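# Move a tray bottle upright into the crate's free slot

## Task

Pick one bottle off the tray and set it standing upright in the single unoccupied slot of the crate. The bottle must stay there on its own after the robot lets go. Neither the crate nor the tray may end up tilted or shifted from where it was. Nothing the robot is touching at the finish may settle downward by more than roughly a centimetre once released. Nothing may be knocked or placed off the table.

## Robot and tools

Robot: a single UR3e arm (six revolute joints) carrying a Robotiq 2F-85 two-finger gripper. A camera sits on the wrist plate. There is only one arm, so every row drives that one arm plus its gripper.

Frames: the state line reports the gripper point (end_effector_position, metres) and orientation (end_effector_quat_wxyz) in the scene frame. Its origin lies on the table surface under the arm base; +z is up, and +y is to the left when facing along +x. The arm base may be slightly tilted against the table, and the reported hand position gets less accurate at long reach. The gripper point is midway between the pads when closed; fingers extend along the gripper's +z, close along its y. Closed fingertips stick out about 19 mm past that point (about 6 mm when fully open), and closing pushes the tips roughly 13 mm further out, so keep clearance above surfaces. A flat block protrudes about 9 cm toward the gripper's +x and rotates with it.

execute_actions takes "actions", a list holding zero or one item, and optionally "pictures" (true/false). An empty list just returns the current state. A wait item is {"steps": N} with N from 1 to 300 control steps (each 1/30 s); it sends nothing new. A motion item is {"rows": [...], "steps": N} with 1 to 15 rows and N at most 15 (default 15). Each row is applied for one step; if rows run out, the last one repeats. A refused call moves nothing.

Each row has 9 numbers, each within [-1, 1], in this order: shoulder pan, shoulder lift, elbow, wrist 1, wrist 2, wrist 3, gripper position, gripper force_limit, gripper speed. The first six are offsets, not poses: each is a displacement from the joint angles printed in the most recent result that lists them (before any such result, or for later calls in the same reply, from where the arm is when the action begins). They are not added to the previous row. Scale: 1.0 equals 1.989 rad for pan, lift and elbow, and 3.977 rad for the three wrist joints. An all-zero row is not a hold: it pulls the arm back to those reference angles. Joint ranges in radians: pan -3.142 to 3.142, lift -6.283 to 6.283, elbow 0.000 to 3.142, each wrist -6.283 to 6.283. A request more than 0.010 rad past a range end is refused; the real end may differ by up to 0.010 rad, and overshooting requests are clipped, reported as "joint sent to its limit".

The last three numbers are absolute gripper settings. position: +1 fully open (85 mm), about -0.8 pads touching, -1 closes until blocked. force_limit: per-pad squeeze, roughly 20 N at -1, 128 N at 0, 235 N at +1. speed: about 20 mm/s at -1, 85 at 0, 150 at +1; faster closing adds a few newtons of grip. Force and speed changes only take effect when position changes by at least 0.01; to soften a grip, open first.

Motion limits: commands are smoothed and lag about 0.17 s. Each joint target is kept within 0.575 rad (pan, lift, elbow) or 1.15 rad (wrists) of the measured angle, and targets placing the gripper more than 100 mm from its measured spot are scaled back. Big moves therefore arrive late; check the next result. Between calls the arm continues toward the last row's target until it stalls or a step is HELD.

Result lines: Joint positions (rad) and Joint velocities (rad/s) in column order; gripper pose and velocities (m/s, rad/s); object_status (0 moving, 1 blocked while opening, 2 blocked while closing, i.e. gripping, 3 reached target or fully shut); position_measured in counts (3 open, about 78 at 60 mm, 130 at 40 mm, 180 at 20 mm, 230 pads together). To grasp, send -1, keep sending it, and look for object_status 2. Wrist force and Wrist torque are in the gripper's own axes, noisy, offset up to about 3.5 N, saturating near 30 N per axis; "no reading" is fine. Joint torques are rough drive outputs, not contact measures. "HELD" marks steps where your row was partly or wholly not sent; "joint command not followed" means the clearance check altered targets. MOTOR HOT appears from 70 °C; at 85 °C the brakes lock until cooled.

Avoid: contact torques reaching the load limits (pan 49.1, lift 49.1, elbow 25.4, wrists 8.19 N m, held weight included) or any external force of 150 N; either freezes the arm for 10 s. Avoid dropping, slamming, hard pushing, tipping the crate or tray, and knocking anything off the table. Brief tugs on held parts or nudges to loose objects may occur.

zoom_image: "camera" (cam_head_left, cam_head_right, cam_high, cam_low at 672x504; cam_wrist at 504x504) and "region" [x0, y0, x1, y1] in pixels from the top-left, at most 504 by 504.

read_manual: optional "section" ("licences"); returns licence texts only.

finished_scene: "scene" is the current scene's number; it ends and grades the scene irreversibly, so release the bottle and let it settle first.

Each tool is called as a command line: name --argument value for each argument, lists and objects as JSON in quotes; but a table of rows of numbers goes row by row, as --pt "numbers of a row", without its own name.

## Session

execute_actions --actions '[]'

Scene clock: 0.00 s of 5100.00 s.
end_effector_position=(+0.0269, +0.2997, +0.1083) position_measured=3 object_status=3 end_effector_quat_wxyz=(-0.180, +0.271, +0.944, -0.052) end_effector_velocity=(+0.000, -0.000, +0.000) end_effector_angular_velocity=(-0.001, -0.000, -0.002)
Joint positions: [ 0.751 -1.776  2.083 -1.771 -1.288  1.246]
Joint velocities: [-0.001  0.    -0.     0.    -0.     0.002]
Joint torques (N m, as the arm reports them, + toward a larger angle): no reading
Wrist force (N, on the end effector, along its own x y z axes, offset not removed): no reading
Wrist torque (N m, same axes, about the end effector's origin, offset not removed): no reading

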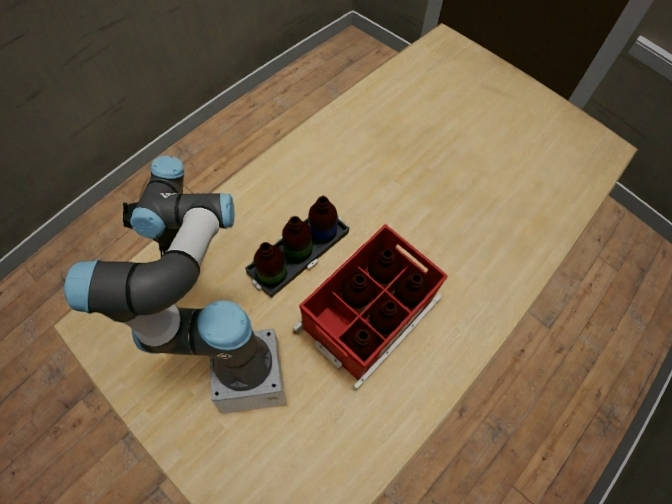

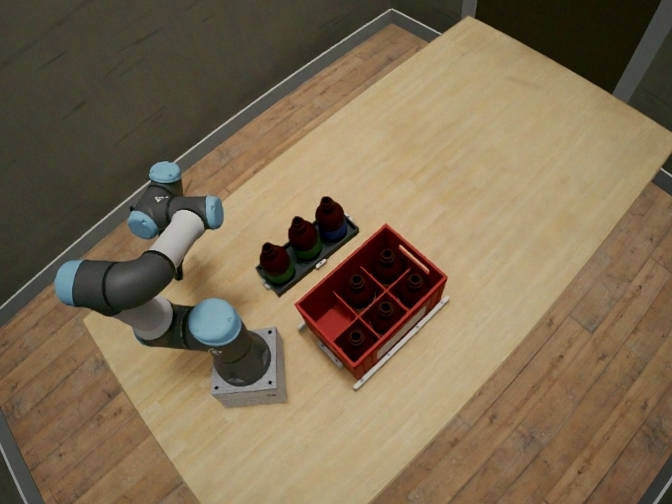

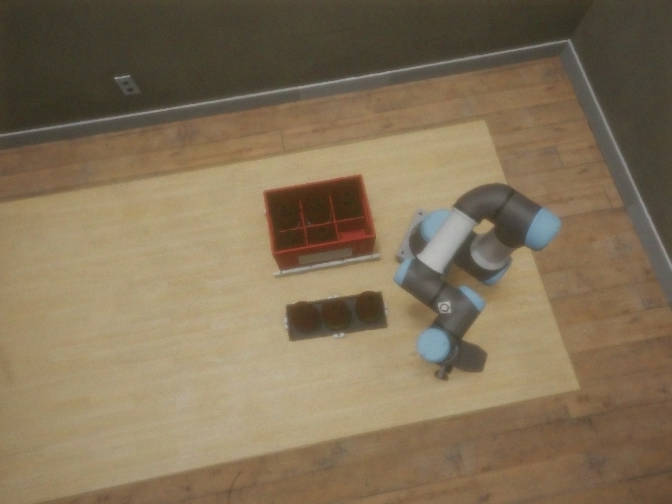

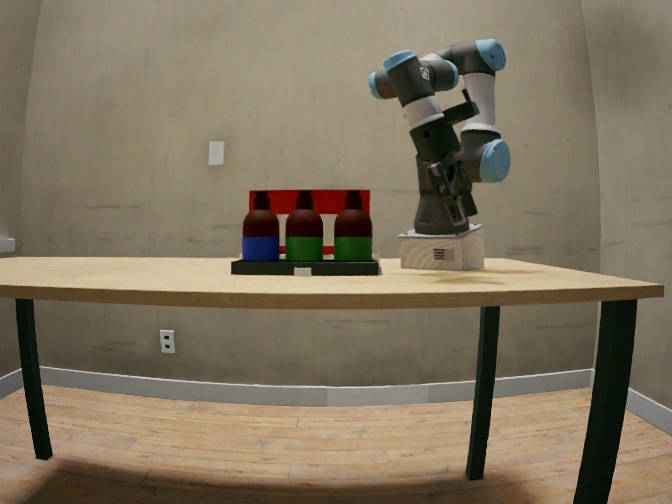

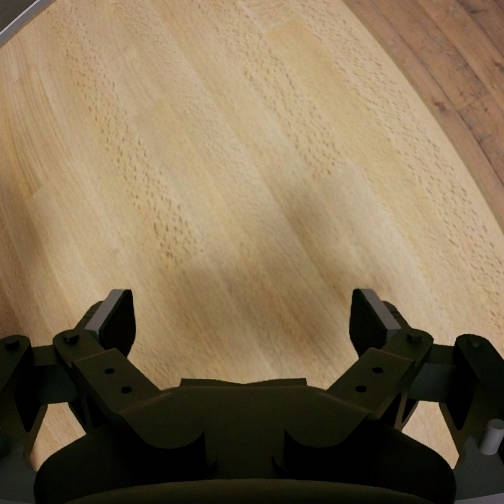

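execute_actions --actions '[{"rows": [[0,-0.075,-0.534,0.2655,-0.026,0.4174,1,0,0]], "steps": 15}]' --pictures false

execute_actions --actions '[{"steps": 15}]' --pictures false

Scene clock: 6.47 s of 5100.00 s.
end_effector_position=(+0.0138, +0.2650, +0.2779) position_measured=3 object_status=3 end_effector_quat_wxyz=(-0.065, +0.789, +0.588, -0.166) end_effector_velocity=(+0.063, +0.046, +0.423) end_effector_angular_velocity=(-0.175, -1.053, -2.169)
Joint positions: [ 0.751 -1.906  1.354 -0.874 -1.379  2.558]
Joint velocities: [-0.    -0.135 -2.044  1.137 -0.091  2.387]
Joint torques (N m, as the arm reports them, + toward a larger angle): [  1.66 -11.42 -13.2    0.75  -0.62   4.35]
Wrist force (N, on the end effector, along its own x y z axes, offset not removed): [0.1 0.4 -1.5]
Wrist torque (N m, same axes, about the end effector's origin, offset not removed): [0.07 -0.01 0.05]
Steps of this call (steps 1 to 90: nothing new was sent; then 2.97 s passed at rest; steps 91 to 105: all 15 steps of this action). Readings (joint positions | what the end effector reports):
91: [0.751 -1.776 2.083 -1.771 -1.288 1.246] | position_measured=3 object_status=3
92: [0.751 -1.778 2.080 -1.766 -1.291 1.251] | position_measured=3 object_status=3
94: [0.751 -1.807 2.034 -1.672 -1.313 1.343] | position_measured=3 object_status=3
98: [0.751 -1.857 1.812 -1.286 -1.347 1.786] | position_measured=3 object_status=3
105: the state above

Scene clock: 6.97 s of 5100.00 s.
end_effector_position=(+0.0204, +0.2701, +0.3442) position_measured=3 object_status=3 end_effector_quat_wxyz=(-0.053, +0.883, +0.460, -0.083) end_effector_velocity=(+0.000, -0.000, +0.009) end_effector_angular_velocity=(+0.007, -0.021, -0.043)
Joint positions: [ 0.751 -1.924  1.026 -0.717 -1.391  2.9  ]
Joint velocities: [-0.001 -0.002 -0.045  0.021 -0.002  0.044]
Joint torques (N m, as the arm reports them, + toward a larger angle): [ 1.78 -8.64 -9.61 -0.59 -0.56  0.95]
Wrist force (N, on the end effector, along its own x y z axes, offset not removed): [-1.4 0.8 -1.5]
Wrist torque (N m, same axes, about the end effector's origin, offset not removed): [0.09 0.27 0.04]
Steps of this call (steps 1 to 15: the robot went on to your last target). Readings (joint positions | what the end effector reports):
1: [0.751 -1.911 1.286 -0.838 -1.382 2.635] | position_measured=3 object_status=3
2: [0.751 -1.914 1.224 -0.809 -1.384 2.700] | position_measured=3 object_status=3
4: [0.751 -1.919 1.138 -0.769 -1.387 2.788] | position_measured=3 object_status=3
8: [0.751 -1.923 1.059 -0.732 -1.390 2.867] | position_measured=3 object_status=3
15: the state above

execute_actions --actions '[{"rows": [[-0.5546,0,-0.0025,0.0005,0,0.0015,1,0,0]], "steps": 15}]' --pictures false

execute_actions --actions '[{"steps": 45}]'

Scene clock: 11.40 s of 5100.00 s.
end_effector_position=(+0.1803, +0.2137, +0.3357) position_measured=3 object_status=3 end_effector_quat_wxyz=(-0.018, +0.994, +0.102, -0.027) end_effector_velocity=(+0.342, -0.295, +0.006) end_effector_angular_velocity=(-0.216, -0.289, -1.938)
Joint positions: [-0.008 -1.924  1.021 -0.715 -1.391  2.906]
Joint velocities: [-1.971  0.     0.001 -0.001  0.001 -0.001]
Joint torques (N m, as the arm reports them, + toward a larger angle): [-8.51 -1.74 -4.81 -2.71  0.64  0.94]
Wrist force (N, on the end effector, along its own x y z axes, offset not removed): [-0.4 -0.5 -0.4]
Wrist torque (N m, same axes, about the end effector's origin, offset not removed): [-0.07 0.10 0.02]
Steps of this call (steps 1 to 15: the robot went on to your last target; steps 16 to 90: nothing new was sent; then 0.93 s passed at rest; steps 91 to 105: all 15 steps of this action). Readings (joint positions | what the end effector reports):
91: [0.751 -1.925 1.021 -0.715 -1.391 2.906] | position_measured=3 object_status=3
92: [0.748 -1.925 1.021 -0.715 -1.391 2.906] | position_measured=3 object_status=3
94: [0.702 -1.925 1.021 -0.715 -1.391 2.906] | position_measured=3 object_status=3
98: [0.460 -1.925 1.021 -0.715 -1.391 2.906] | position_measured=3 object_status=3
105: the state above

Scene clock: 12.90 s of 5100.00 s.
end_effector_position=(+0.2302, +0.1532, +0.3391) position_measured=3 object_status=3 end_effector_quat_wxyz=(-0.001, +0.998, -0.067, -0.001) end_effector_velocity=(+0.000, -0.000, -0.000) end_effector_angular_velocity=(+0.000, -0.000, +0.001)
Joint positions: [-0.352 -1.924  1.021 -0.715 -1.391  2.906]
Joint velocities: [-0.001 -0.     0.     0.     0.    -0.002]
Joint torques (N m, as the arm reports them, + toward a larger angle): [-2.42 -6.69 -6.67 -0.84  0.2   0.93]
Wrist force (N, on the end effector, along its own x y z axes, offset not removed): [-1.1 0.9 0.3]
Wrist torque (N m, same axes, about the end effector's origin, offset not removed): [0.07 0.17 0.00]
Steps of this call (steps 1 to 30: the robot went on to your last target; steps 31 to 45: nothing new was sent). Readings (joint positions | what the end effector reports):
1: [-0.074 -1.924 1.021 -0.715 -1.391 2.906] | position_measured=3 object_status=3
2: [-0.135 -1.924 1.021 -0.715 -1.391 2.906] | position_measured=3 object_status=3
4: [-0.227 -1.924 1.021 -0.715 -1.391 2.906] | position_measured=3 object_status=3
8: [-0.311 -1.924 1.021 -0.715 -1.391 2.906] | position_measured=3 object_status=3
45: the state above
The arm was judged still, so your last target was given up. Only a new action makes it travel on or press farther. Fingers that are still opening or closing keep moving.

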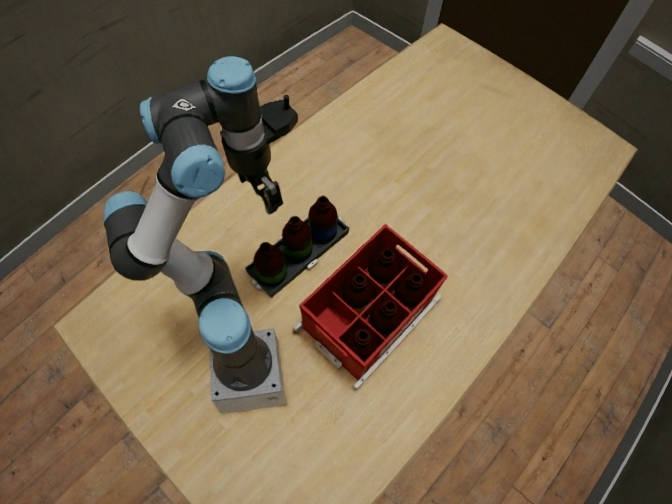

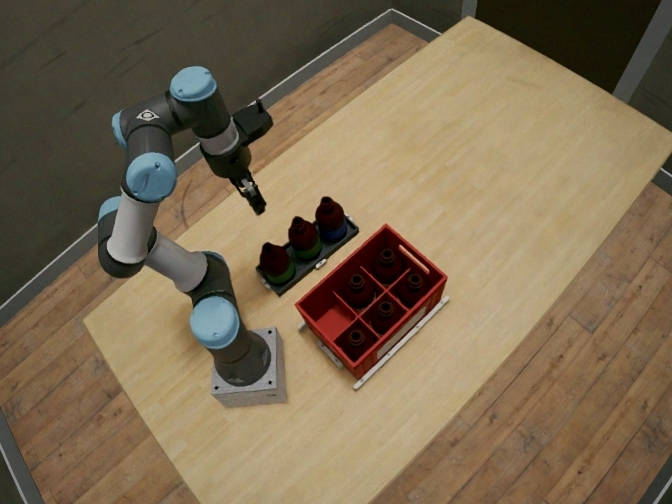

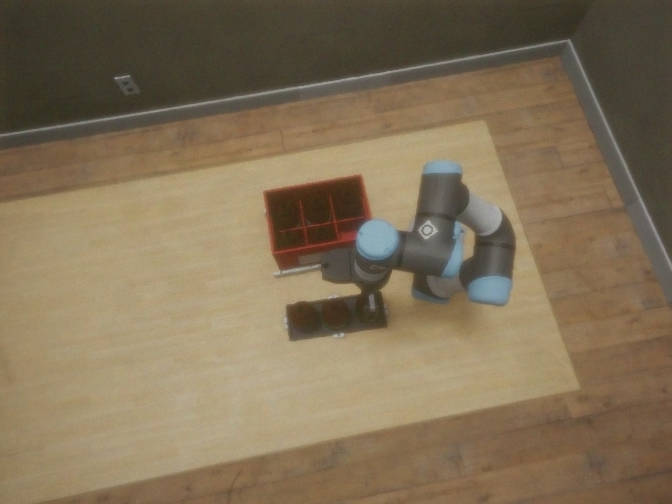

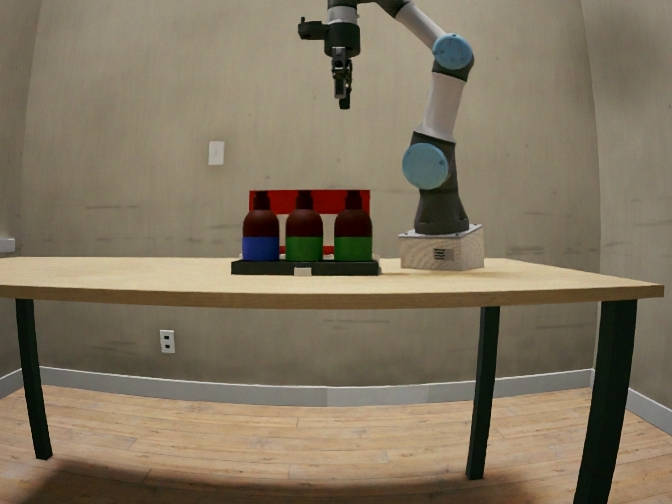

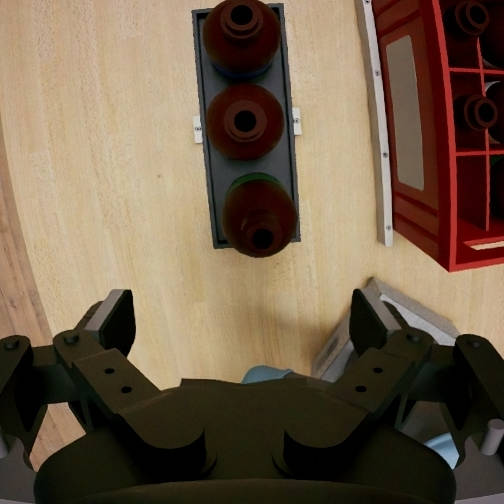

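execute_actions --actions '[{"rows": [[0.0362,-0.1649,0.4656,-0.1541,-0.0011,-0.006,1,0,0]], "steps": 15}]' --pictures false

execute_actions --actions '[{"steps": 40}]'

Scene clock: 30.83 s of 5100.00 s.
end_effector_position=(+0.2372, +0.1439, +0.2466) position_measured=3 object_status=3 end_effector_quat_wxyz=(+0.016, +0.998, -0.010, +0.058) end_effector_velocity=(-0.176, -0.011, -0.379) end_effector_angular_velocity=(+0.272, +0.890, -0.127)
Joint positions: [-0.283 -2.229  1.76  -1.286 -1.395  2.884]
Joint velocities: [ 0.028 -0.188  1.463 -0.335 -0.002 -0.008]
Joint torques (N m, as the arm reports them, + toward a larger angle): [ 2.94 -6.32 -7.22 -3.41 -0.8  -1.  ]
Wrist force (N, on the end effector, along its own x y z axes, offset not removed): [-0.3 0.1 -0.2]
Wrist torque (N m, same axes, about the end effector's origin, offset not removed): [-0.03 0.05 -0.02]
Steps of this call (steps 1 to 90: nothing new was sent; then 14.43 s passed at rest; steps 91 to 105: all 15 steps of this action). Readings (joint positions | what the end effector reports):
91: [-0.352 -1.924 1.021 -0.715 -1.391 2.906] | position_measured=3 object_status=3
92: [-0.350 -1.927 1.024 -0.720 -1.391 2.905] | position_measured=3 object_status=3
94: [-0.326 -1.973 1.070 -0.813 -1.393 2.897] | position_measured=3 object_status=3
98: [-0.295 -2.149 1.318 -1.142 -1.394 2.887] | position_measured=3 object_status=3
105: the state above

Scene clock: 32.17 s of 5100.00 s.
end_effector_position=(+0.2114, +0.1436, +0.1988) position_measured=3 object_status=3 end_effector_quat_wxyz=(-0.001, +1.000, -0.018, +0.000) end_effector_velocity=(+0.000, -0.001, +0.000) end_effector_angular_velocity=(-0.002, -0.001, +0.000)
Joint positions: [-0.28  -2.252  1.947 -1.328 -1.395  2.882]
Joint velocities: [-0.    -0.    -0.001 -0.001 -0.002 -0.   ]
Joint torques (N m, as the arm reports them, + toward a larger angle): [ 2.56 -5.39 -6.83 -2.87 -0.78 -1.02]
Wrist force (N, on the end effector, along its own x y z axes, offset not removed): [-0.4 0.2 -1.8]
Wrist torque (N m, same axes, about the end effector's origin, offset not removed): [-0.04 0.09 0.03]
Steps of this call (steps 1 to 30: the robot went on to your last target; steps 31 to 40: nothing new was sent). Readings (joint positions | what the end effector reports):
1: [-0.283 -2.234 1.805 -1.296 -1.395 2.883] | position_measured=3 object_status=3
2: [-0.282 -2.239 1.839 -1.304 -1.395 2.883] | position_measured=3 object_status=3
4: [-0.281 -2.245 1.885 -1.314 -1.395 2.883] | position_measured=3 object_status=3
8: [-0.280 -2.250 1.927 -1.324 -1.395 2.883] | position_measured=3 object_status=3
40: the state above
The arm was judged still, so your last target was given up. Only a new action makes it travel on or press farther. Fingers that are still opening or closing keep moving.

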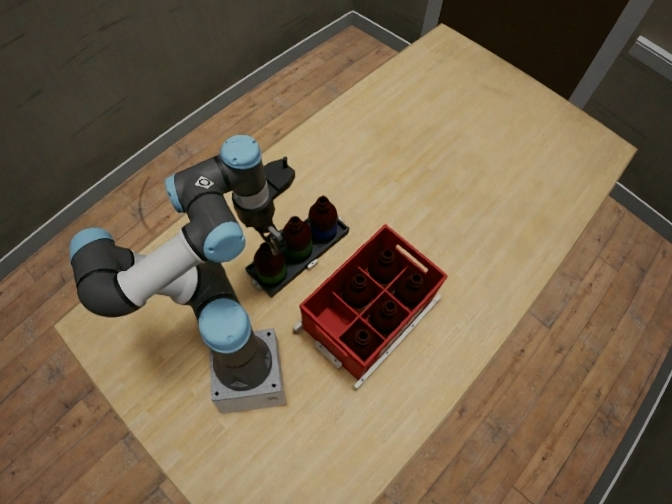

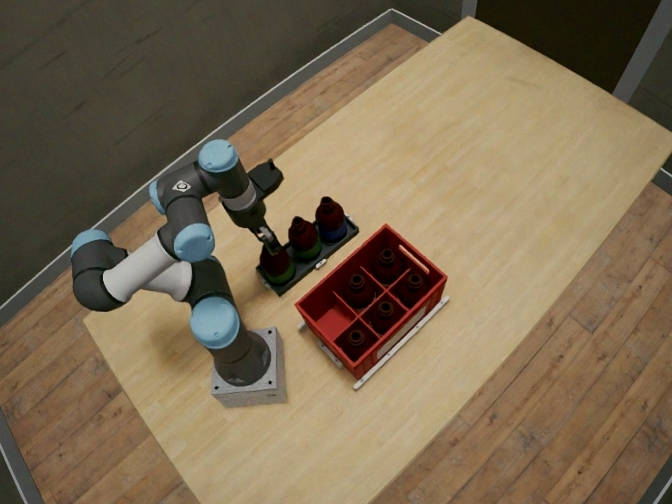

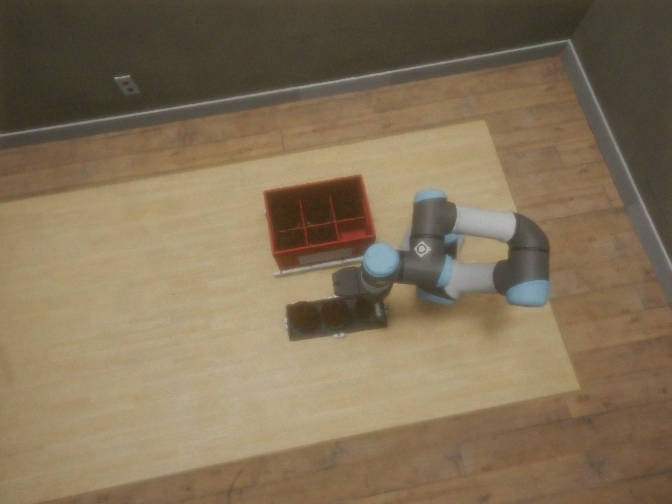

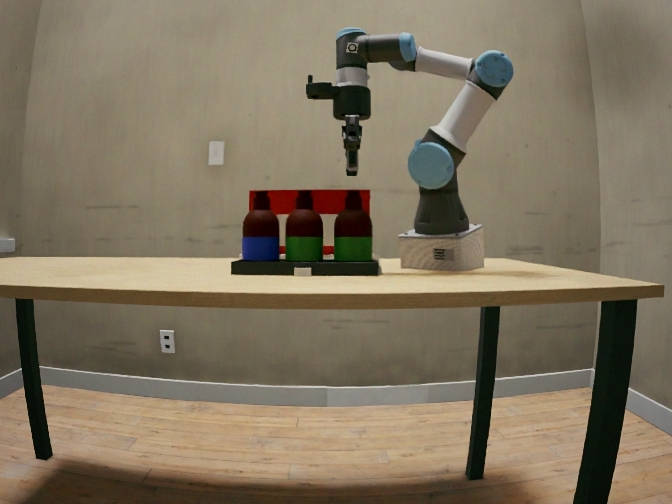

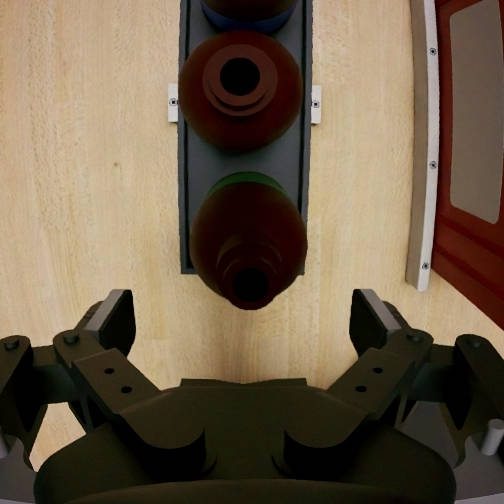

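execute_actions --actions '[{"rows": [[0.006,0.0023,0.0247,-0.014,-0.0002,0.003,1,0,0],[0.012,0.0047,0.0494,-0.028,-0.0004,0.006,1,0,0],[0.018,0.007,0.074,-0.042,-0.0006,0.009,1,0,0],[0.024,0.0094,0.0987,-0.056,-0.0008,0.012,1,0,0],[0.0298,0.0117,0.1234,-0.0701,-0.001,0.0149,1,0,0]], "steps": 15}]' --pictures false

execute_actions --actions '[{"steps": 20}]' --pictures false

execute_actions --actions '[{"rows": [[0,0,0,0,0,0,-1,1,0]], "steps": 15}]' --pictures false

execute_actions --actions '[{"steps": 25}]' --pictures false

Scene clock: 41.40 s of 5100.00 s.
end_effector_position=(+0.2143, +0.1422, +0.1490) position_measured=3 object_status=3 end_effector_quat_wxyz=(-0.001, +1.000, -0.018, +0.000) end_effector_velocity=(-0.003, +0.001, -0.026) end_effector_angular_velocity=(+0.003, +0.003, +0.000)
Joint positions: [-0.224 -2.23   2.178 -1.592 -1.399  2.939]
Joint velocities: [ 0.025  0.01   0.116 -0.127  0.     0.025]
Joint torques (N m, as the arm reports them, + toward a larger angle): [ 2.62  0.67 -7.25 -2.89 -0.99  1.03]
Wrist force (N, on the end effector, along its own x y z axes, offset not removed): [0.1 0.1 -2.5]
Wrist torque (N m, same axes, about the end effector's origin, offset not removed): [0.02 0.00 0.03]
Steps of this call (steps 1 to 90: nothing new was sent; then 5.73 s passed at rest; steps 91 to 105: all 15 steps of this action). Readings (joint positions | what the end effector reports):
91: [-0.280 -2.252 1.947 -1.328 -1.395 2.882] | position_measured=3 object_status=3
92: [-0.279 -2.252 1.949 -1.332 -1.395 2.883] | position_measured=3 object_status=3
94: [-0.271 -2.249 1.976 -1.365 -1.396 2.891] | position_measured=3 object_status=3
98: [-0.242 -2.237 2.094 -1.500 -1.398 2.920] | position_measured=3 object_status=3
105: the state above

Scene clock: 42.07 s of 5100.00 s.
end_effector_position=(+0.2139, +0.1423, +0.1459) position_measured=3 object_status=3 end_effector_quat_wxyz=(-0.001, +1.000, -0.018, +0.000) end_effector_velocity=(-0.000, +0.000, -0.000) end_effector_angular_velocity=(+0.002, +0.000, +0.001)
Joint positions: [-0.221 -2.229  2.192 -1.607 -1.399  2.942]
Joint velocities: [-0.     0.     0.     0.     0.002 -0.001]
Joint torques (N m, as the arm reports them, + toward a larger angle): [ 2.59  0.37 -7.26 -2.94 -0.72  1.  ]
Wrist force (N, on the end effector, along its own x y z axes, offset not removed): [-1.6 -0.7 -1.0]
Wrist torque (N m, same axes, about the end effector's origin, offset not removed): [-0.15 0.36 -0.04]
Steps of this call (steps 1 to 20: the robot went on to your last target). Readings (joint positions | what the end effector reports):
1: [-0.223 -2.230 2.182 -1.596 -1.399 2.939] | position_measured=3 object_status=3
2: [-0.222 -2.230 2.184 -1.598 -1.399 2.940] | position_measured=3 object_status=3
4: [-0.222 -2.229 2.188 -1.602 -1.399 2.941] | position_measured=3 object_status=3
8: [-0.221 -2.229 2.191 -1.605 -1.399 2.941] | position_measured=3 object_status=3
20: the state above

Scene clock: 42.57 s of 5100.00 s.
end_effector_position=(+0.2139, +0.1423, +0.1459) position_measured=90 object_status=0 end_effector_quat_wxyz=(-0.001, +1.000, -0.018, +0.000) end_effector_velocity=(+0.000, -0.000, +0.000) end_effector_angular_velocity=(-0.001, -0.001, -0.000)
Joint positions: [-0.221 -2.229  2.193 -1.607 -1.399  2.942]
Joint velocities: [-0.    -0.    -0.    -0.001 -0.001  0.   ]
Joint torques (N m, as the arm reports them, + toward a larger angle): [ 2.51  0.33 -7.75 -2.33 -0.8   0.92]
Wrist force (N, on the end effector, along its own x y z axes, offset not removed): [-0.4 0.2 -2.3]
Wrist torque (N m, same axes, about the end effector's origin, offset not removed): [0.07 0.15 0.10]
Steps of this call (steps 1 to 15: all 15 steps of this action). Readings (joint positions | what the end effector reports):
1: [-0.221 -2.229 2.193 -1.607 -1.399 2.942] | position_measured=3 object_status=0
2: [-0.221 -2.229 2.193 -1.607 -1.399 2.942] | position_measured=3 object_status=0
4: [-0.221 -2.229 2.193 -1.607 -1.399 2.942] | position_measured=10 object_status=0
8: [-0.221 -2.229 2.193 -1.607 -1.399 2.942] | position_measured=38 object_status=0
15: the state above

Scene clock: 43.40 s of 5100.00 s.
end_effector_position=(+0.2139, +0.1422, +0.1459) position_measured=154 object_status=2 end_effector_quat_wxyz=(-0.001, +1.000, -0.018, +0.000) end_effector_velocity=(+0.001, -0.000, +0.000) end_effector_angular_velocity=(+0.000, -0.002, -0.001)
Joint positions: [-0.221 -2.229  2.192 -1.607 -1.399  2.942]
Joint velocities: [-0.001 -0.    -0.001 -0.001  0.001 -0.   ]
Joint torques (N m, as the arm reports them, + toward a larger angle): [ 1.98  0.12 -2.79  0.47  2.04  0.85]
Wrist force (N, on the end effector, along its own x y z axes, offset not removed): [-1.5 3.2 -19.3]
Wrist torque (N m, same axes, about the end effector's origin, offset not removed): [-0.46 -0.04 0.02]
Steps of this call (steps 1 to 15: the robot went on to your last target; steps 16 to 25: nothing new was sent). Readings (joint positions | what the end effector reports):
1: [-0.221 -2.229 2.193 -1.607 -1.399 2.942] | position_measured=98 object_status=0
2: [-0.221 -2.229 2.193 -1.607 -1.399 2.942] | position_measured=105 object_status=0
4: [-0.221 -2.229 2.193 -1.607 -1.399 2.942] | position_measured=121 object_status=0
8: [-0.221 -2.229 2.193 -1.607 -1.400 2.942] | position_measured=149 object_status=0
25: the state above
The arm was judged still, so your last target was given up. Only a new action makes it travel on or press farther. Fingers that are still opening or closing keep moving.

execute_actions --actions '[{"rows": [[-0.005,-0.002,-0.0206,0.0117,0.0002,-0.0025,-1,1,0],[-0.0099,-0.0039,-0.0411,0.0234,0.0003,-0.005,-1,1,0],[-0.0149,-0.0059,-0.0617,0.0351,0.0005,-0.0075,-1,1,0],[-0.0199,-0.0078,-0.0823,0.0467,0.0007,-0.0099,-1,1,0],[-0.0248,-0.0098,-0.1028,0.0584,0.0008,-0.0124,-1,1,0],[-0.0298,-0.0117,-0.1234,0.0701,0.001,-0.0149,-1,1,0],[-0.0351,-0.0083,-0.1448,0.0796,0.0011,-0.0176,-1,1,0],[-0.0403,-0.0049,-0.1661,0.0891,0.0013,-0.0202,-1,1,0],[-0.0456,-0.0016,-0.1875,0.0986,0.0014,-0.0229,-1,1,0],[-0.0508,0.0018,-0.2089,0.1081,0.0015,-0.0255,-1,1,0],[-0.0561,0.0052,-0.2302,0.1176,0.0017,-0.0282,-1,1,0],[-0.0613,0.0086,-0.2516,0.1271,0.0018,-0.0308,-1,1,0],[-0.0666,0.0119,-0.273,0.1366,0.0019,-0.0335,-1,1,0],[-0.0718,0.0153,-0.2943,0.1461,0.0021,-0.0361,-1,1,0],[-0.0771,0.0187,-0.3157,0.1556,0.0022,-0.0388,-1,1,0]], "steps": 15}]' --pictures false

execute_actions --actions '[{"steps": 30}]'

Scene clock: 56.53 s of 5100.00 s.
end_effector_position=(+0.2118, +0.1427, +0.2268) position_measured=154 object_status=2 end_effector_quat_wxyz=(-0.002, +1.000, -0.019, -0.005) end_effector_velocity=(-0.012, +0.005, +0.226) end_effector_angular_velocity=(+0.006, +0.010, -0.005)
Joint positions: [-0.322 -2.222  1.793 -1.186 -1.393  2.84 ]
Joint velocities: [-0.3    0.162 -1.208  1.112  0.016 -0.301]
Joint torques (N m, as the arm reports them, + toward a larger angle): [ -3.7    1.6  -14.04  -0.41   0.55  -1.52]
Wrist force (N, on the end effector, along its own x y z axes, offset not removed): [0.2 2.0 1.8]
Wrist torque (N m, same axes, about the end effector's origin, offset not removed): [0.26 0.03 0.00]
Steps of this call (steps 1 to 90: nothing new was sent; then 9.63 s passed at rest; steps 91 to 105: all 15 steps of this action). Readings (joint positions | what the end effector reports):
91: [-0.221 -2.229 2.192 -1.607 -1.399 2.942] | position_measured=154 object_status=2
92: [-0.221 -2.229 2.191 -1.604 -1.399 2.941] | position_measured=154 object_status=2
94: [-0.228 -2.232 2.168 -1.575 -1.398 2.935] | position_measured=154 object_status=2
98: [-0.255 -2.242 2.061 -1.451 -1.397 2.907] | position_measured=154 object_status=2
105: the state above

Scene clock: 57.53 s of 5100.00 s.
end_effector_position=(+0.2086, +0.1450, +0.2685) position_measured=154 object_status=2 end_effector_quat_wxyz=(-0.001, +1.000, -0.018, -0.000) end_effector_velocity=(+0.001, +0.000, +0.000) end_effector_angular_velocity=(+0.001, -0.002, +0.001)
Joint positions: [-0.374 -2.192  1.565 -0.988 -1.391  2.787]
Joint velocities: [-0.     0.    -0.    -0.001  0.002 -0.001]
Joint torques (N m, as the arm reports them, + toward a larger angle): [ -2.49   1.41 -11.11  -1.09   0.63  -1.1 ]
Wrist force (N, on the end effector, along its own x y z axes, offset not removed): [-1.2 -1.2 2.8]
Wrist torque (N m, same axes, about the end effector's origin, offset not removed): [-0.25 0.25 0.04]
Steps of this call (steps 1 to 30: the robot went on to your last target). Readings (joint positions | what the end effector reports):
1: [-0.332 -2.216 1.751 -1.148 -1.393 2.830] | position_measured=154 object_status=2
2: [-0.341 -2.211 1.711 -1.112 -1.392 2.820] | position_measured=154 object_status=2
4: [-0.355 -2.203 1.649 -1.060 -1.392 2.806] | position_measured=154 object_status=2
8: [-0.368 -2.195 1.592 -1.012 -1.391 2.794] | position_measured=154 object_status=2
30: the state above
The arm was judged still, so your last target was given up. Only a new action makes it travel on or press farther. Fingers that are still opening or closing keep moving.

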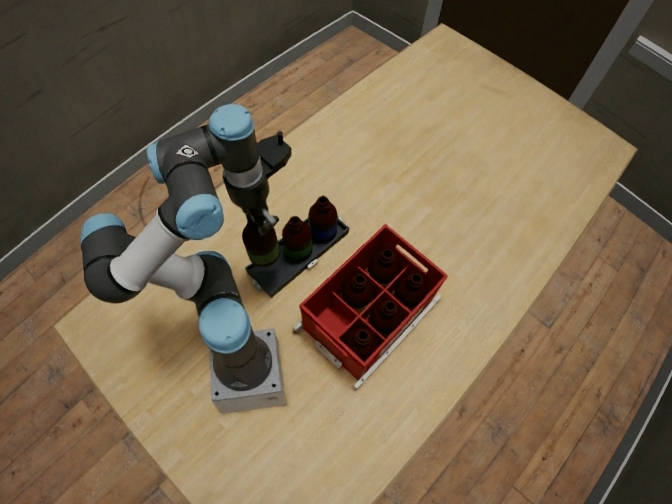

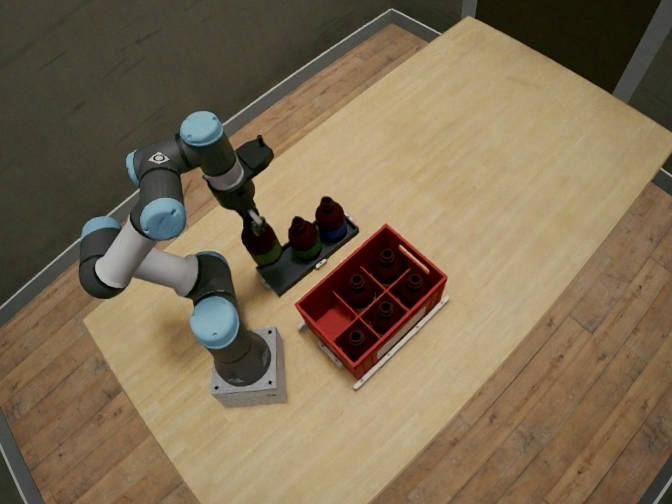

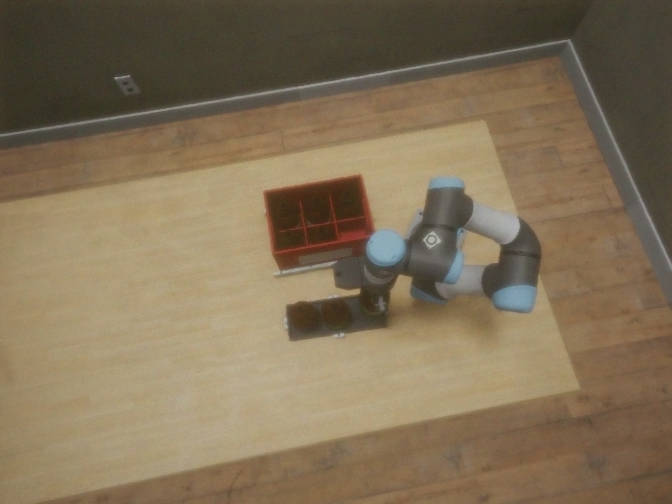

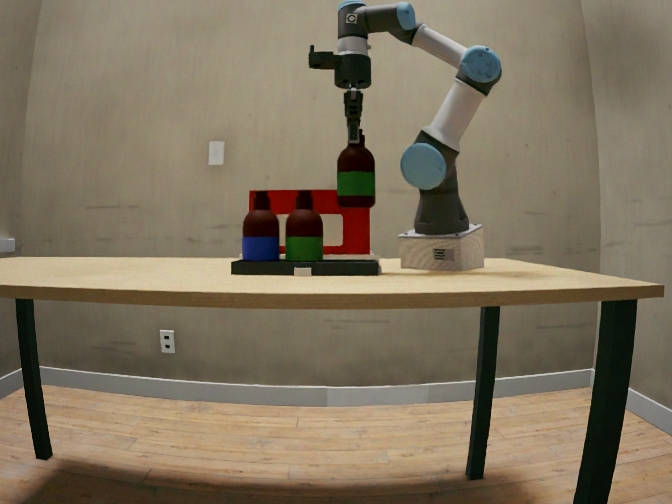

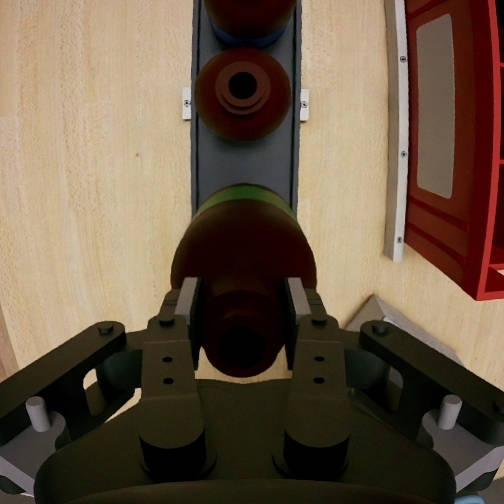

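execute_actions --actions '[{"rows": [[0,0.0139,-0.019,0.007,-0.0012,0,-1,1,0],[0,0.0278,-0.0379,0.014,-0.0024,0,-1,1,0],[0,0.0417,-0.0569,0.0209,-0.0037,0,-1,1,0],[0,0.0556,-0.0758,0.0279,-0.0049,0,-1,1,0],[0,0.0695,-0.0948,0.0349,-0.0061,0,-1,1,0],[0,0.0834,-0.1138,0.0419,-0.0073,0,-1,1,0],[0,0.0973,-0.1327,0.0489,-0.0085,0,-1,1,0],[0,0.1112,-0.1517,0.0558,-0.0098,0,-1,1,0],[0,0.1251,-0.1706,0.0628,-0.011,0,-1,1,0],[0,0.139,-0.1896,0.0698,-0.0122,0,-1,1,0]], "steps": 15}]' --pictures false

execute_actions --actions '[{"steps": 20}]' --pictures false

Scene clock: 75.47 s of 5100.00 s.
end_effector_position=(+0.2068, +0.1396, +0.2984) position_measured=154 object_status=2 end_effector_quat_wxyz=(-0.009, +0.996, -0.030, -0.080) end_effector_velocity=(+0.005, -0.009, +0.039) end_effector_angular_velocity=(+0.019, +0.184, -0.025)
Joint positions: [-0.374 -1.953  1.241 -0.747 -1.433  2.787]
Joint velocities: [-0.     0.317 -0.442  0.305 -0.053  0.001]
Joint torques (N m, as the arm reports them, + toward a larger angle): [ -2.16  -2.46 -10.32  -0.59  -0.91  -0.92]
Wrist force (N, on the end effector, along its own x y z axes, offset not removed): [-0.1 -0.7 0.7]
Wrist torque (N m, same axes, about the end effector's origin, offset not removed): [-0.07 0.17 0.00]
Steps of this call (steps 1 to 90: nothing new was sent; then 14.43 s passed at rest; steps 91 to 105: all 15 steps of this action). Readings (joint positions | what the end effector reports):
91: [-0.374 -2.192 1.565 -0.988 -1.391 2.787] | position_measured=154 object_status=2
92: [-0.374 -2.190 1.563 -0.986 -1.391 2.787] | position_measured=154 object_status=2
94: [-0.374 -2.174 1.541 -0.968 -1.394 2.787] | position_measured=154 object_status=2
98: [-0.374 -2.100 1.442 -0.892 -1.408 2.787] | position_measured=154 object_status=2
105: the state above

Scene clock: 76.13 s of 5100.00 s.
end_effector_position=(+0.2074, +0.1385, +0.3030) position_measured=154 object_status=2 end_effector_quat_wxyz=(-0.010, +0.995, -0.032, -0.090) end_effector_velocity=(-0.000, +0.000, -0.000) end_effector_angular_velocity=(+0.002, +0.002, -0.001)
Joint positions: [-0.374 -1.916  1.188 -0.711 -1.439  2.787]
Joint velocities: [-0.     0.001 -0.     0.002  0.001  0.   ]
Joint torques (N m, as the arm reports them, + toward a larger angle): [-1.28 -1.4  -9.54 -0.64 -0.88 -0.7 ]
Wrist force (N, on the end effector, along its own x y z axes, offset not removed): [-1.2 2.0 2.0]
Wrist torque (N m, same axes, about the end effector's origin, offset not removed): [0.21 0.35 0.00]
Steps of this call (steps 1 to 20: the robot went on to your last target). Readings (joint positions | what the end effector reports):
1: [-0.374 -1.944 1.228 -0.738 -1.434 2.787] | position_measured=154 object_status=2
2: [-0.374 -1.937 1.218 -0.732 -1.436 2.787] | position_measured=154 object_status=2
4: [-0.374 -1.928 1.205 -0.723 -1.437 2.787] | position_measured=154 object_status=2
8: [-0.374 -1.920 1.193 -0.714 -1.438 2.787] | position_measured=154 object_status=2
20: the state above

execute_actions --actions '[{"rows": [[0,0,-0.04,0.02,0,0,-1,1,0],[0,0,-0.08,0.04,0,0,-1,1,0],[0,0,-0.1257,0.0629,0,0,-1,1,0],[-0.01,0,-0.1257,0.0629,0,-0.0049,-1,1,0],[-0.025,0,-0.1257,0.0629,0,-0.0122,-1,1,0],[-0.045,0,-0.1257,0.0629,0,-0.022,-1,1,0],[-0.07,0,-0.1257,0.0629,0,-0.0343,-1,1,0],[-0.095,0,-0.1257,0.0629,0,-0.0465,-1,1,0],[-0.12,0,-0.1257,0.0629,0,-0.0588,-1,1,0],[-0.145,0,-0.1257,0.0629,0,-0.071,-1,1,0],[-0.17,0,-0.1257,0.0629,0,-0.0833,-1,1,0],[-0.195,0,-0.1257,0.0629,0,-0.0955,-1,1,0],[-0.22,0,-0.1257,0.0629,0,-0.1078,-1,1,0],[-0.245,0,-0.1257,0.0629,0,-0.12,-1,1,0],[-0.27,0,-0.1257,0.0629,0,-0.1323,-1,1,0]], "steps": 15}]' --pictures false

execute_actions --actions '[{"steps": 25}]' --pictures false

Scene clock: 85.80 s of 5100.00 s.
end_effector_position=(+0.2029, +0.1141, +0.3413) position_measured=154 object_status=2 end_effector_quat_wxyz=(-0.018, +0.997, -0.028, -0.066) end_effector_velocity=(+0.089, -0.216, +0.034) end_effector_angular_velocity=(+0.020, -0.250, -0.010)
Joint positions: [-0.652 -1.916  0.949 -0.471 -1.439  2.503]
Joint velocities: [-1.325  0.    -0.091  0.086 -0.    -1.303]
Joint torques (N m, as the arm reports them, + toward a larger angle): [-8.13 -3.78 -6.78  1.82 -2.79 -3.31]
Wrist force (N, on the end effector, along its own x y z axes, offset not removed): [8.3 -2.4 1.2]
Wrist torque (N m, same axes, about the end effector's origin, offset not removed): [0.21 1.64 0.15]
Steps of this call (steps 1 to 15: the robot went on to your last target; steps 16 to 90: nothing new was sent; then 6.17 s passed at rest; steps 91 to 105: all 15 steps of this action). Readings (joint positions | what the end effector reports):
91: [-0.374 -1.915 1.188 -0.711 -1.439 2.787] | position_measured=154 object_status=2
92: [-0.374 -1.915 1.185 -0.706 -1.439 2.787] | position_measured=154 object_status=2
94: [-0.374 -1.915 1.147 -0.661 -1.439 2.787] | position_measured=154 object_status=2
98: [-0.406 -1.916 1.016 -0.532 -1.439 2.754] | position_measured=154 object_status=2
105: the state above

Scene clock: 86.63 s of 5100.00 s.
end_effector_position=(+0.2153, +0.0694, +0.3480) position_measured=154 object_status=2 end_effector_quat_wxyz=(-0.017, +0.998, -0.034, -0.042) end_effector_velocity=(+0.000, -0.000, -0.000) end_effector_angular_velocity=(+0.002, -0.001, +0.000)
Joint positions: [-0.911 -1.916  0.938 -0.461 -1.439  2.261]
Joint velocities: [-0.002 -0.     0.     0.001  0.002 -0.003]
Joint torques (N m, as the arm reports them, + toward a larger angle): [-4.1  -4.38 -6.86  1.47 -3.44 -1.15]
Wrist force (N, on the end effector, along its own x y z axes, offset not removed): [8.1 0.5 1.3]
Wrist torque (N m, same axes, about the end effector's origin, offset not removed): [0.10 1.53 0.16]
Steps of this call (steps 1 to 25: the robot went on to your last target). Readings (joint positions | what the end effector reports):
1: [-0.697 -1.916 0.946 -0.468 -1.439 2.458] | position_measured=154 object_status=2
2: [-0.743 -1.916 0.944 -0.466 -1.439 2.415] | position_measured=154 object_status=2
4: [-0.814 -1.916 0.941 -0.464 -1.439 2.350] | position_measured=154 object_status=2
8: [-0.879 -1.916 0.939 -0.462 -1.439 2.290] | position_measured=154 object_status=2
25: the state above

execute_actions --actions '[{"rows": [[-0.01,0,0,0,0,-0.005,-1,1,0],[-0.03,0,0,0,0,-0.0147,-1,1,0],[-0.055,0,0,0,0,-0.027,-1,1,0],[-0.08,0,0,0,0,-0.039,-1,1,0],[-0.105,0,0,0,0,-0.0514,-1,1,0],[-0.13,0,0,0,0,-0.0637,-1,1,0],[-0.155,0,0,0,0,-0.076,-1,1,0],[-0.18,0,0,0,0,-0.088,-1,1,0],[-0.205,0,0,0,0,-0.1004,-1,1,0],[-0.23,0,0,0,0,-0.1126,-1,1,0],[-0.2475,0,0,0,0,-0.1212,-1,1,0]], "steps": 15}]' --pictures false

execute_actions --actions '[{"steps": 20}]' --pictures false

execute_actions --actions '[{"rows": [[0,0,0.025,-0.0126,0,0,-1,1,0],[0,0,0.05,-0.0252,0,0,-1,1,0],[0,0,0.075,-0.0377,0,0,-1,1,0],[0,0,0.1,-0.0503,0,0,-1,1,0],[0,0,0.1257,-0.0629,0,0,-1,1,0]], "steps": 15}]' --pictures false

execute_actions --actions '[{"steps": 25}]'

Scene clock: 95.97 s of 5100.00 s.
end_effector_position=(+0.2123, -0.0046, +0.3594) position_measured=154 object_status=2 end_effector_quat_wxyz=(-0.005, +0.999, -0.032, -0.007) end_effector_velocity=(-0.032, -0.132, +0.023) end_effector_angular_velocity=(-0.072, -0.118, -0.060)
Joint positions: [-1.314 -1.916  0.938 -0.46  -1.439  1.86 ]
Joint velocities: [-0.741  0.     0.001 -0.001  0.002 -0.668]
Joint torques (N m, as the arm reports them, + toward a larger angle): [-1.35 -0.46 -4.97  0.19 -3.04 -1.83]
Wrist force (N, on the end effector, along its own x y z axes, offset not removed): [7.9 5.9 0.8]
Wrist torque (N m, same axes, about the end effector's origin, offset not removed): [-0.10 1.63 0.18]
Steps of this call (steps 1 to 15: the robot went on to your last target; steps 16 to 90: nothing new was sent; then 5.83 s passed at rest; steps 91 to 105: all 15 steps of this action). Readings (joint positions | what the end effector reports):
91: [-0.911 -1.916 0.938 -0.461 -1.439 2.261] | position_measured=154 object_status=2
92: [-0.912 -1.916 0.938 -0.461 -1.439 2.260] | position_measured=154 object_status=2
94: [-0.929 -1.916 0.938 -0.460 -1.439 2.242] | position_measured=154 object_status=2
98: [-1.038 -1.916 0.938 -0.460 -1.439 2.128] | position_measured=154 object_status=2
105: the state above

Scene clock: 96.63 s of 5100.00 s.
end_effector_position=(+0.2077, -0.0202, +0.3622) position_measured=154 object_status=2 end_effector_quat_wxyz=(-0.001, +0.999, -0.035, +0.000) end_effector_velocity=(-0.000, -0.000, -0.000) end_effector_angular_velocity=(+0.000, -0.001, +0.003)
Joint positions: [-1.403 -1.916  0.938 -0.461 -1.439  1.78 ]
Joint velocities: [-0.003 -0.     0.001 -0.     0.    -0.006]
Joint torques (N m, as the arm reports them, + toward a larger angle): [-4.52  2.56 -2.97 -0.7  -3.99 -1.27]
Wrist force (N, on the end effector, along its own x y z axes, offset not removed): [9.2 4.6 1.2]
Wrist torque (N m, same axes, about the end effector's origin, offset not removed): [-0.47 1.34 0.17]
Steps of this call (steps 1 to 20: the robot went on to your last target). Readings (joint positions | what the end effector reports):
1: [-1.336 -1.916 0.938 -0.460 -1.439 1.840] | position_measured=154 object_status=2
2: [-1.352 -1.916 0.938 -0.460 -1.439 1.825] | position_measured=154 object_status=2
4: [-1.374 -1.916 0.938 -0.460 -1.439 1.806] | position_measured=154 object_status=2
8: [-1.393 -1.916 0.938 -0.460 -1.439 1.788] | position_measured=154 object_status=2
20: the state above

Scene clock: 97.13 s of 5100.00 s.
end_effector_position=(+0.2100, -0.0625, +0.3351) position_measured=154 object_status=2 end_effector_quat_wxyz=(-0.001, +0.999, -0.035, +0.000) end_effector_velocity=(+0.000, -0.018, -0.017) end_effector_angular_velocity=(+0.008, +0.001, +0.001)
Joint positions: [-1.403 -1.916  1.173 -0.697 -1.439  1.78 ]
Joint velocities: [ 0.001  0.     0.12  -0.112  0.    -0.002]
Joint torques (N m, as the arm reports them, + toward a larger angle): [ 0.59 -0.73 -5.18 -3.09  0.43 -0.01]
Wrist force (N, on the end effector, along its own x y z axes, offset not removed): [-1.7 0.9 1.6]
Wrist torque (N m, same axes, about the end effector's origin, offset not removed): [0.19 0.44 0.07]
Steps of this call (steps 1 to 15: all 15 steps of this action). Readings (joint positions | what the end effector reports):
1: [-1.403 -1.916 0.938 -0.461 -1.439 1.780] | position_measured=154 object_status=2
2: [-1.403 -1.916 0.940 -0.464 -1.439 1.780] | position_measured=154 object_status=2
4: [-1.403 -1.916 0.967 -0.494 -1.440 1.780] | position_measured=154 object_status=2
8: [-1.403 -1.916 1.086 -0.616 -1.440 1.780] | position_measured=154 object_status=2
15: the state above

Scene clock: 97.97 s of 5100.00 s.
end_effector_position=(+0.2100, -0.0646, +0.3330) position_measured=154 object_status=2 end_effector_quat_wxyz=(-0.001, +0.999, -0.035, +0.000) end_effector_velocity=(+0.000, -0.000, +0.000) end_effector_angular_velocity=(-0.001, +0.000, +0.001)
Joint positions: [-1.403 -1.916  1.188 -0.711 -1.439  1.78 ]
Joint velocities: [ 0.001 -0.     0.    -0.001 -0.    -0.   ]
Joint torques (N m, as the arm reports them, + toward a larger angle): [ 0.96 -4.56 -5.18 -3.12  0.18  0.98]
Wrist force (N, on the end effector, along its own x y z axes, offset not removed): [0.2 1.4 2.1]
Wrist torque (N m, same axes, about the end effector's origin, offset not removed): [0.24 -0.04 0.05]
Steps of this call (steps 1 to 25: the robot went on to your last target). Readings (joint positions | what the end effector reports):
1: [-1.403 -1.916 1.177 -0.701 -1.439 1.780] | position_measured=154 object_status=2
2: [-1.403 -1.916 1.180 -0.703 -1.439 1.780] | position_measured=154 object_status=2
4: [-1.403 -1.916 1.183 -0.706 -1.439 1.780] | position_measured=154 object_status=2
8: [-1.403 -1.916 1.186 -0.709 -1.439 1.780] | position_measured=154 object_status=2
25: the state above

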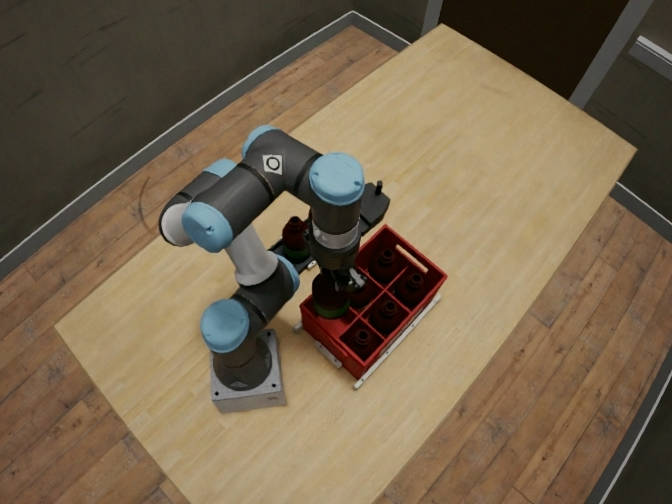

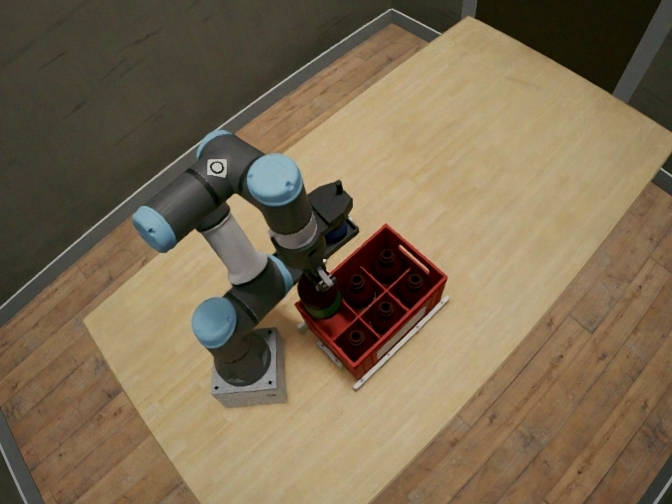

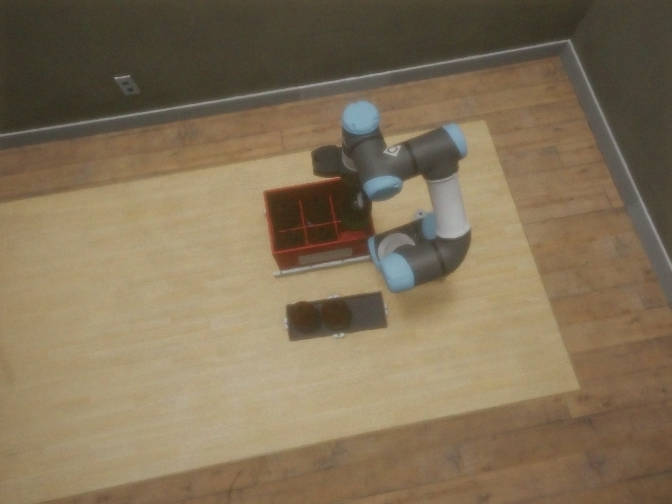

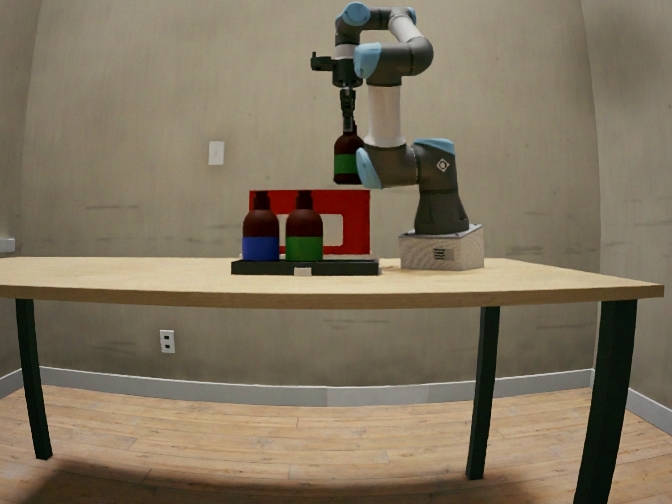

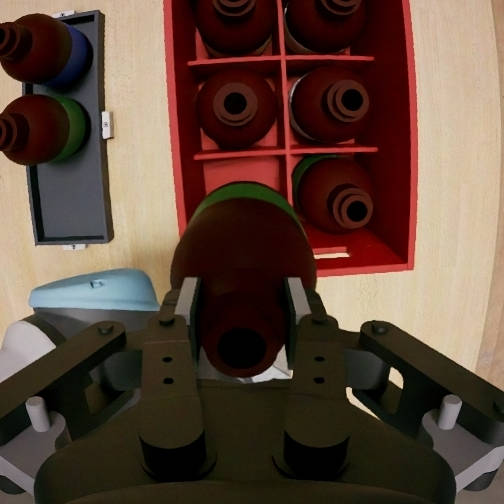

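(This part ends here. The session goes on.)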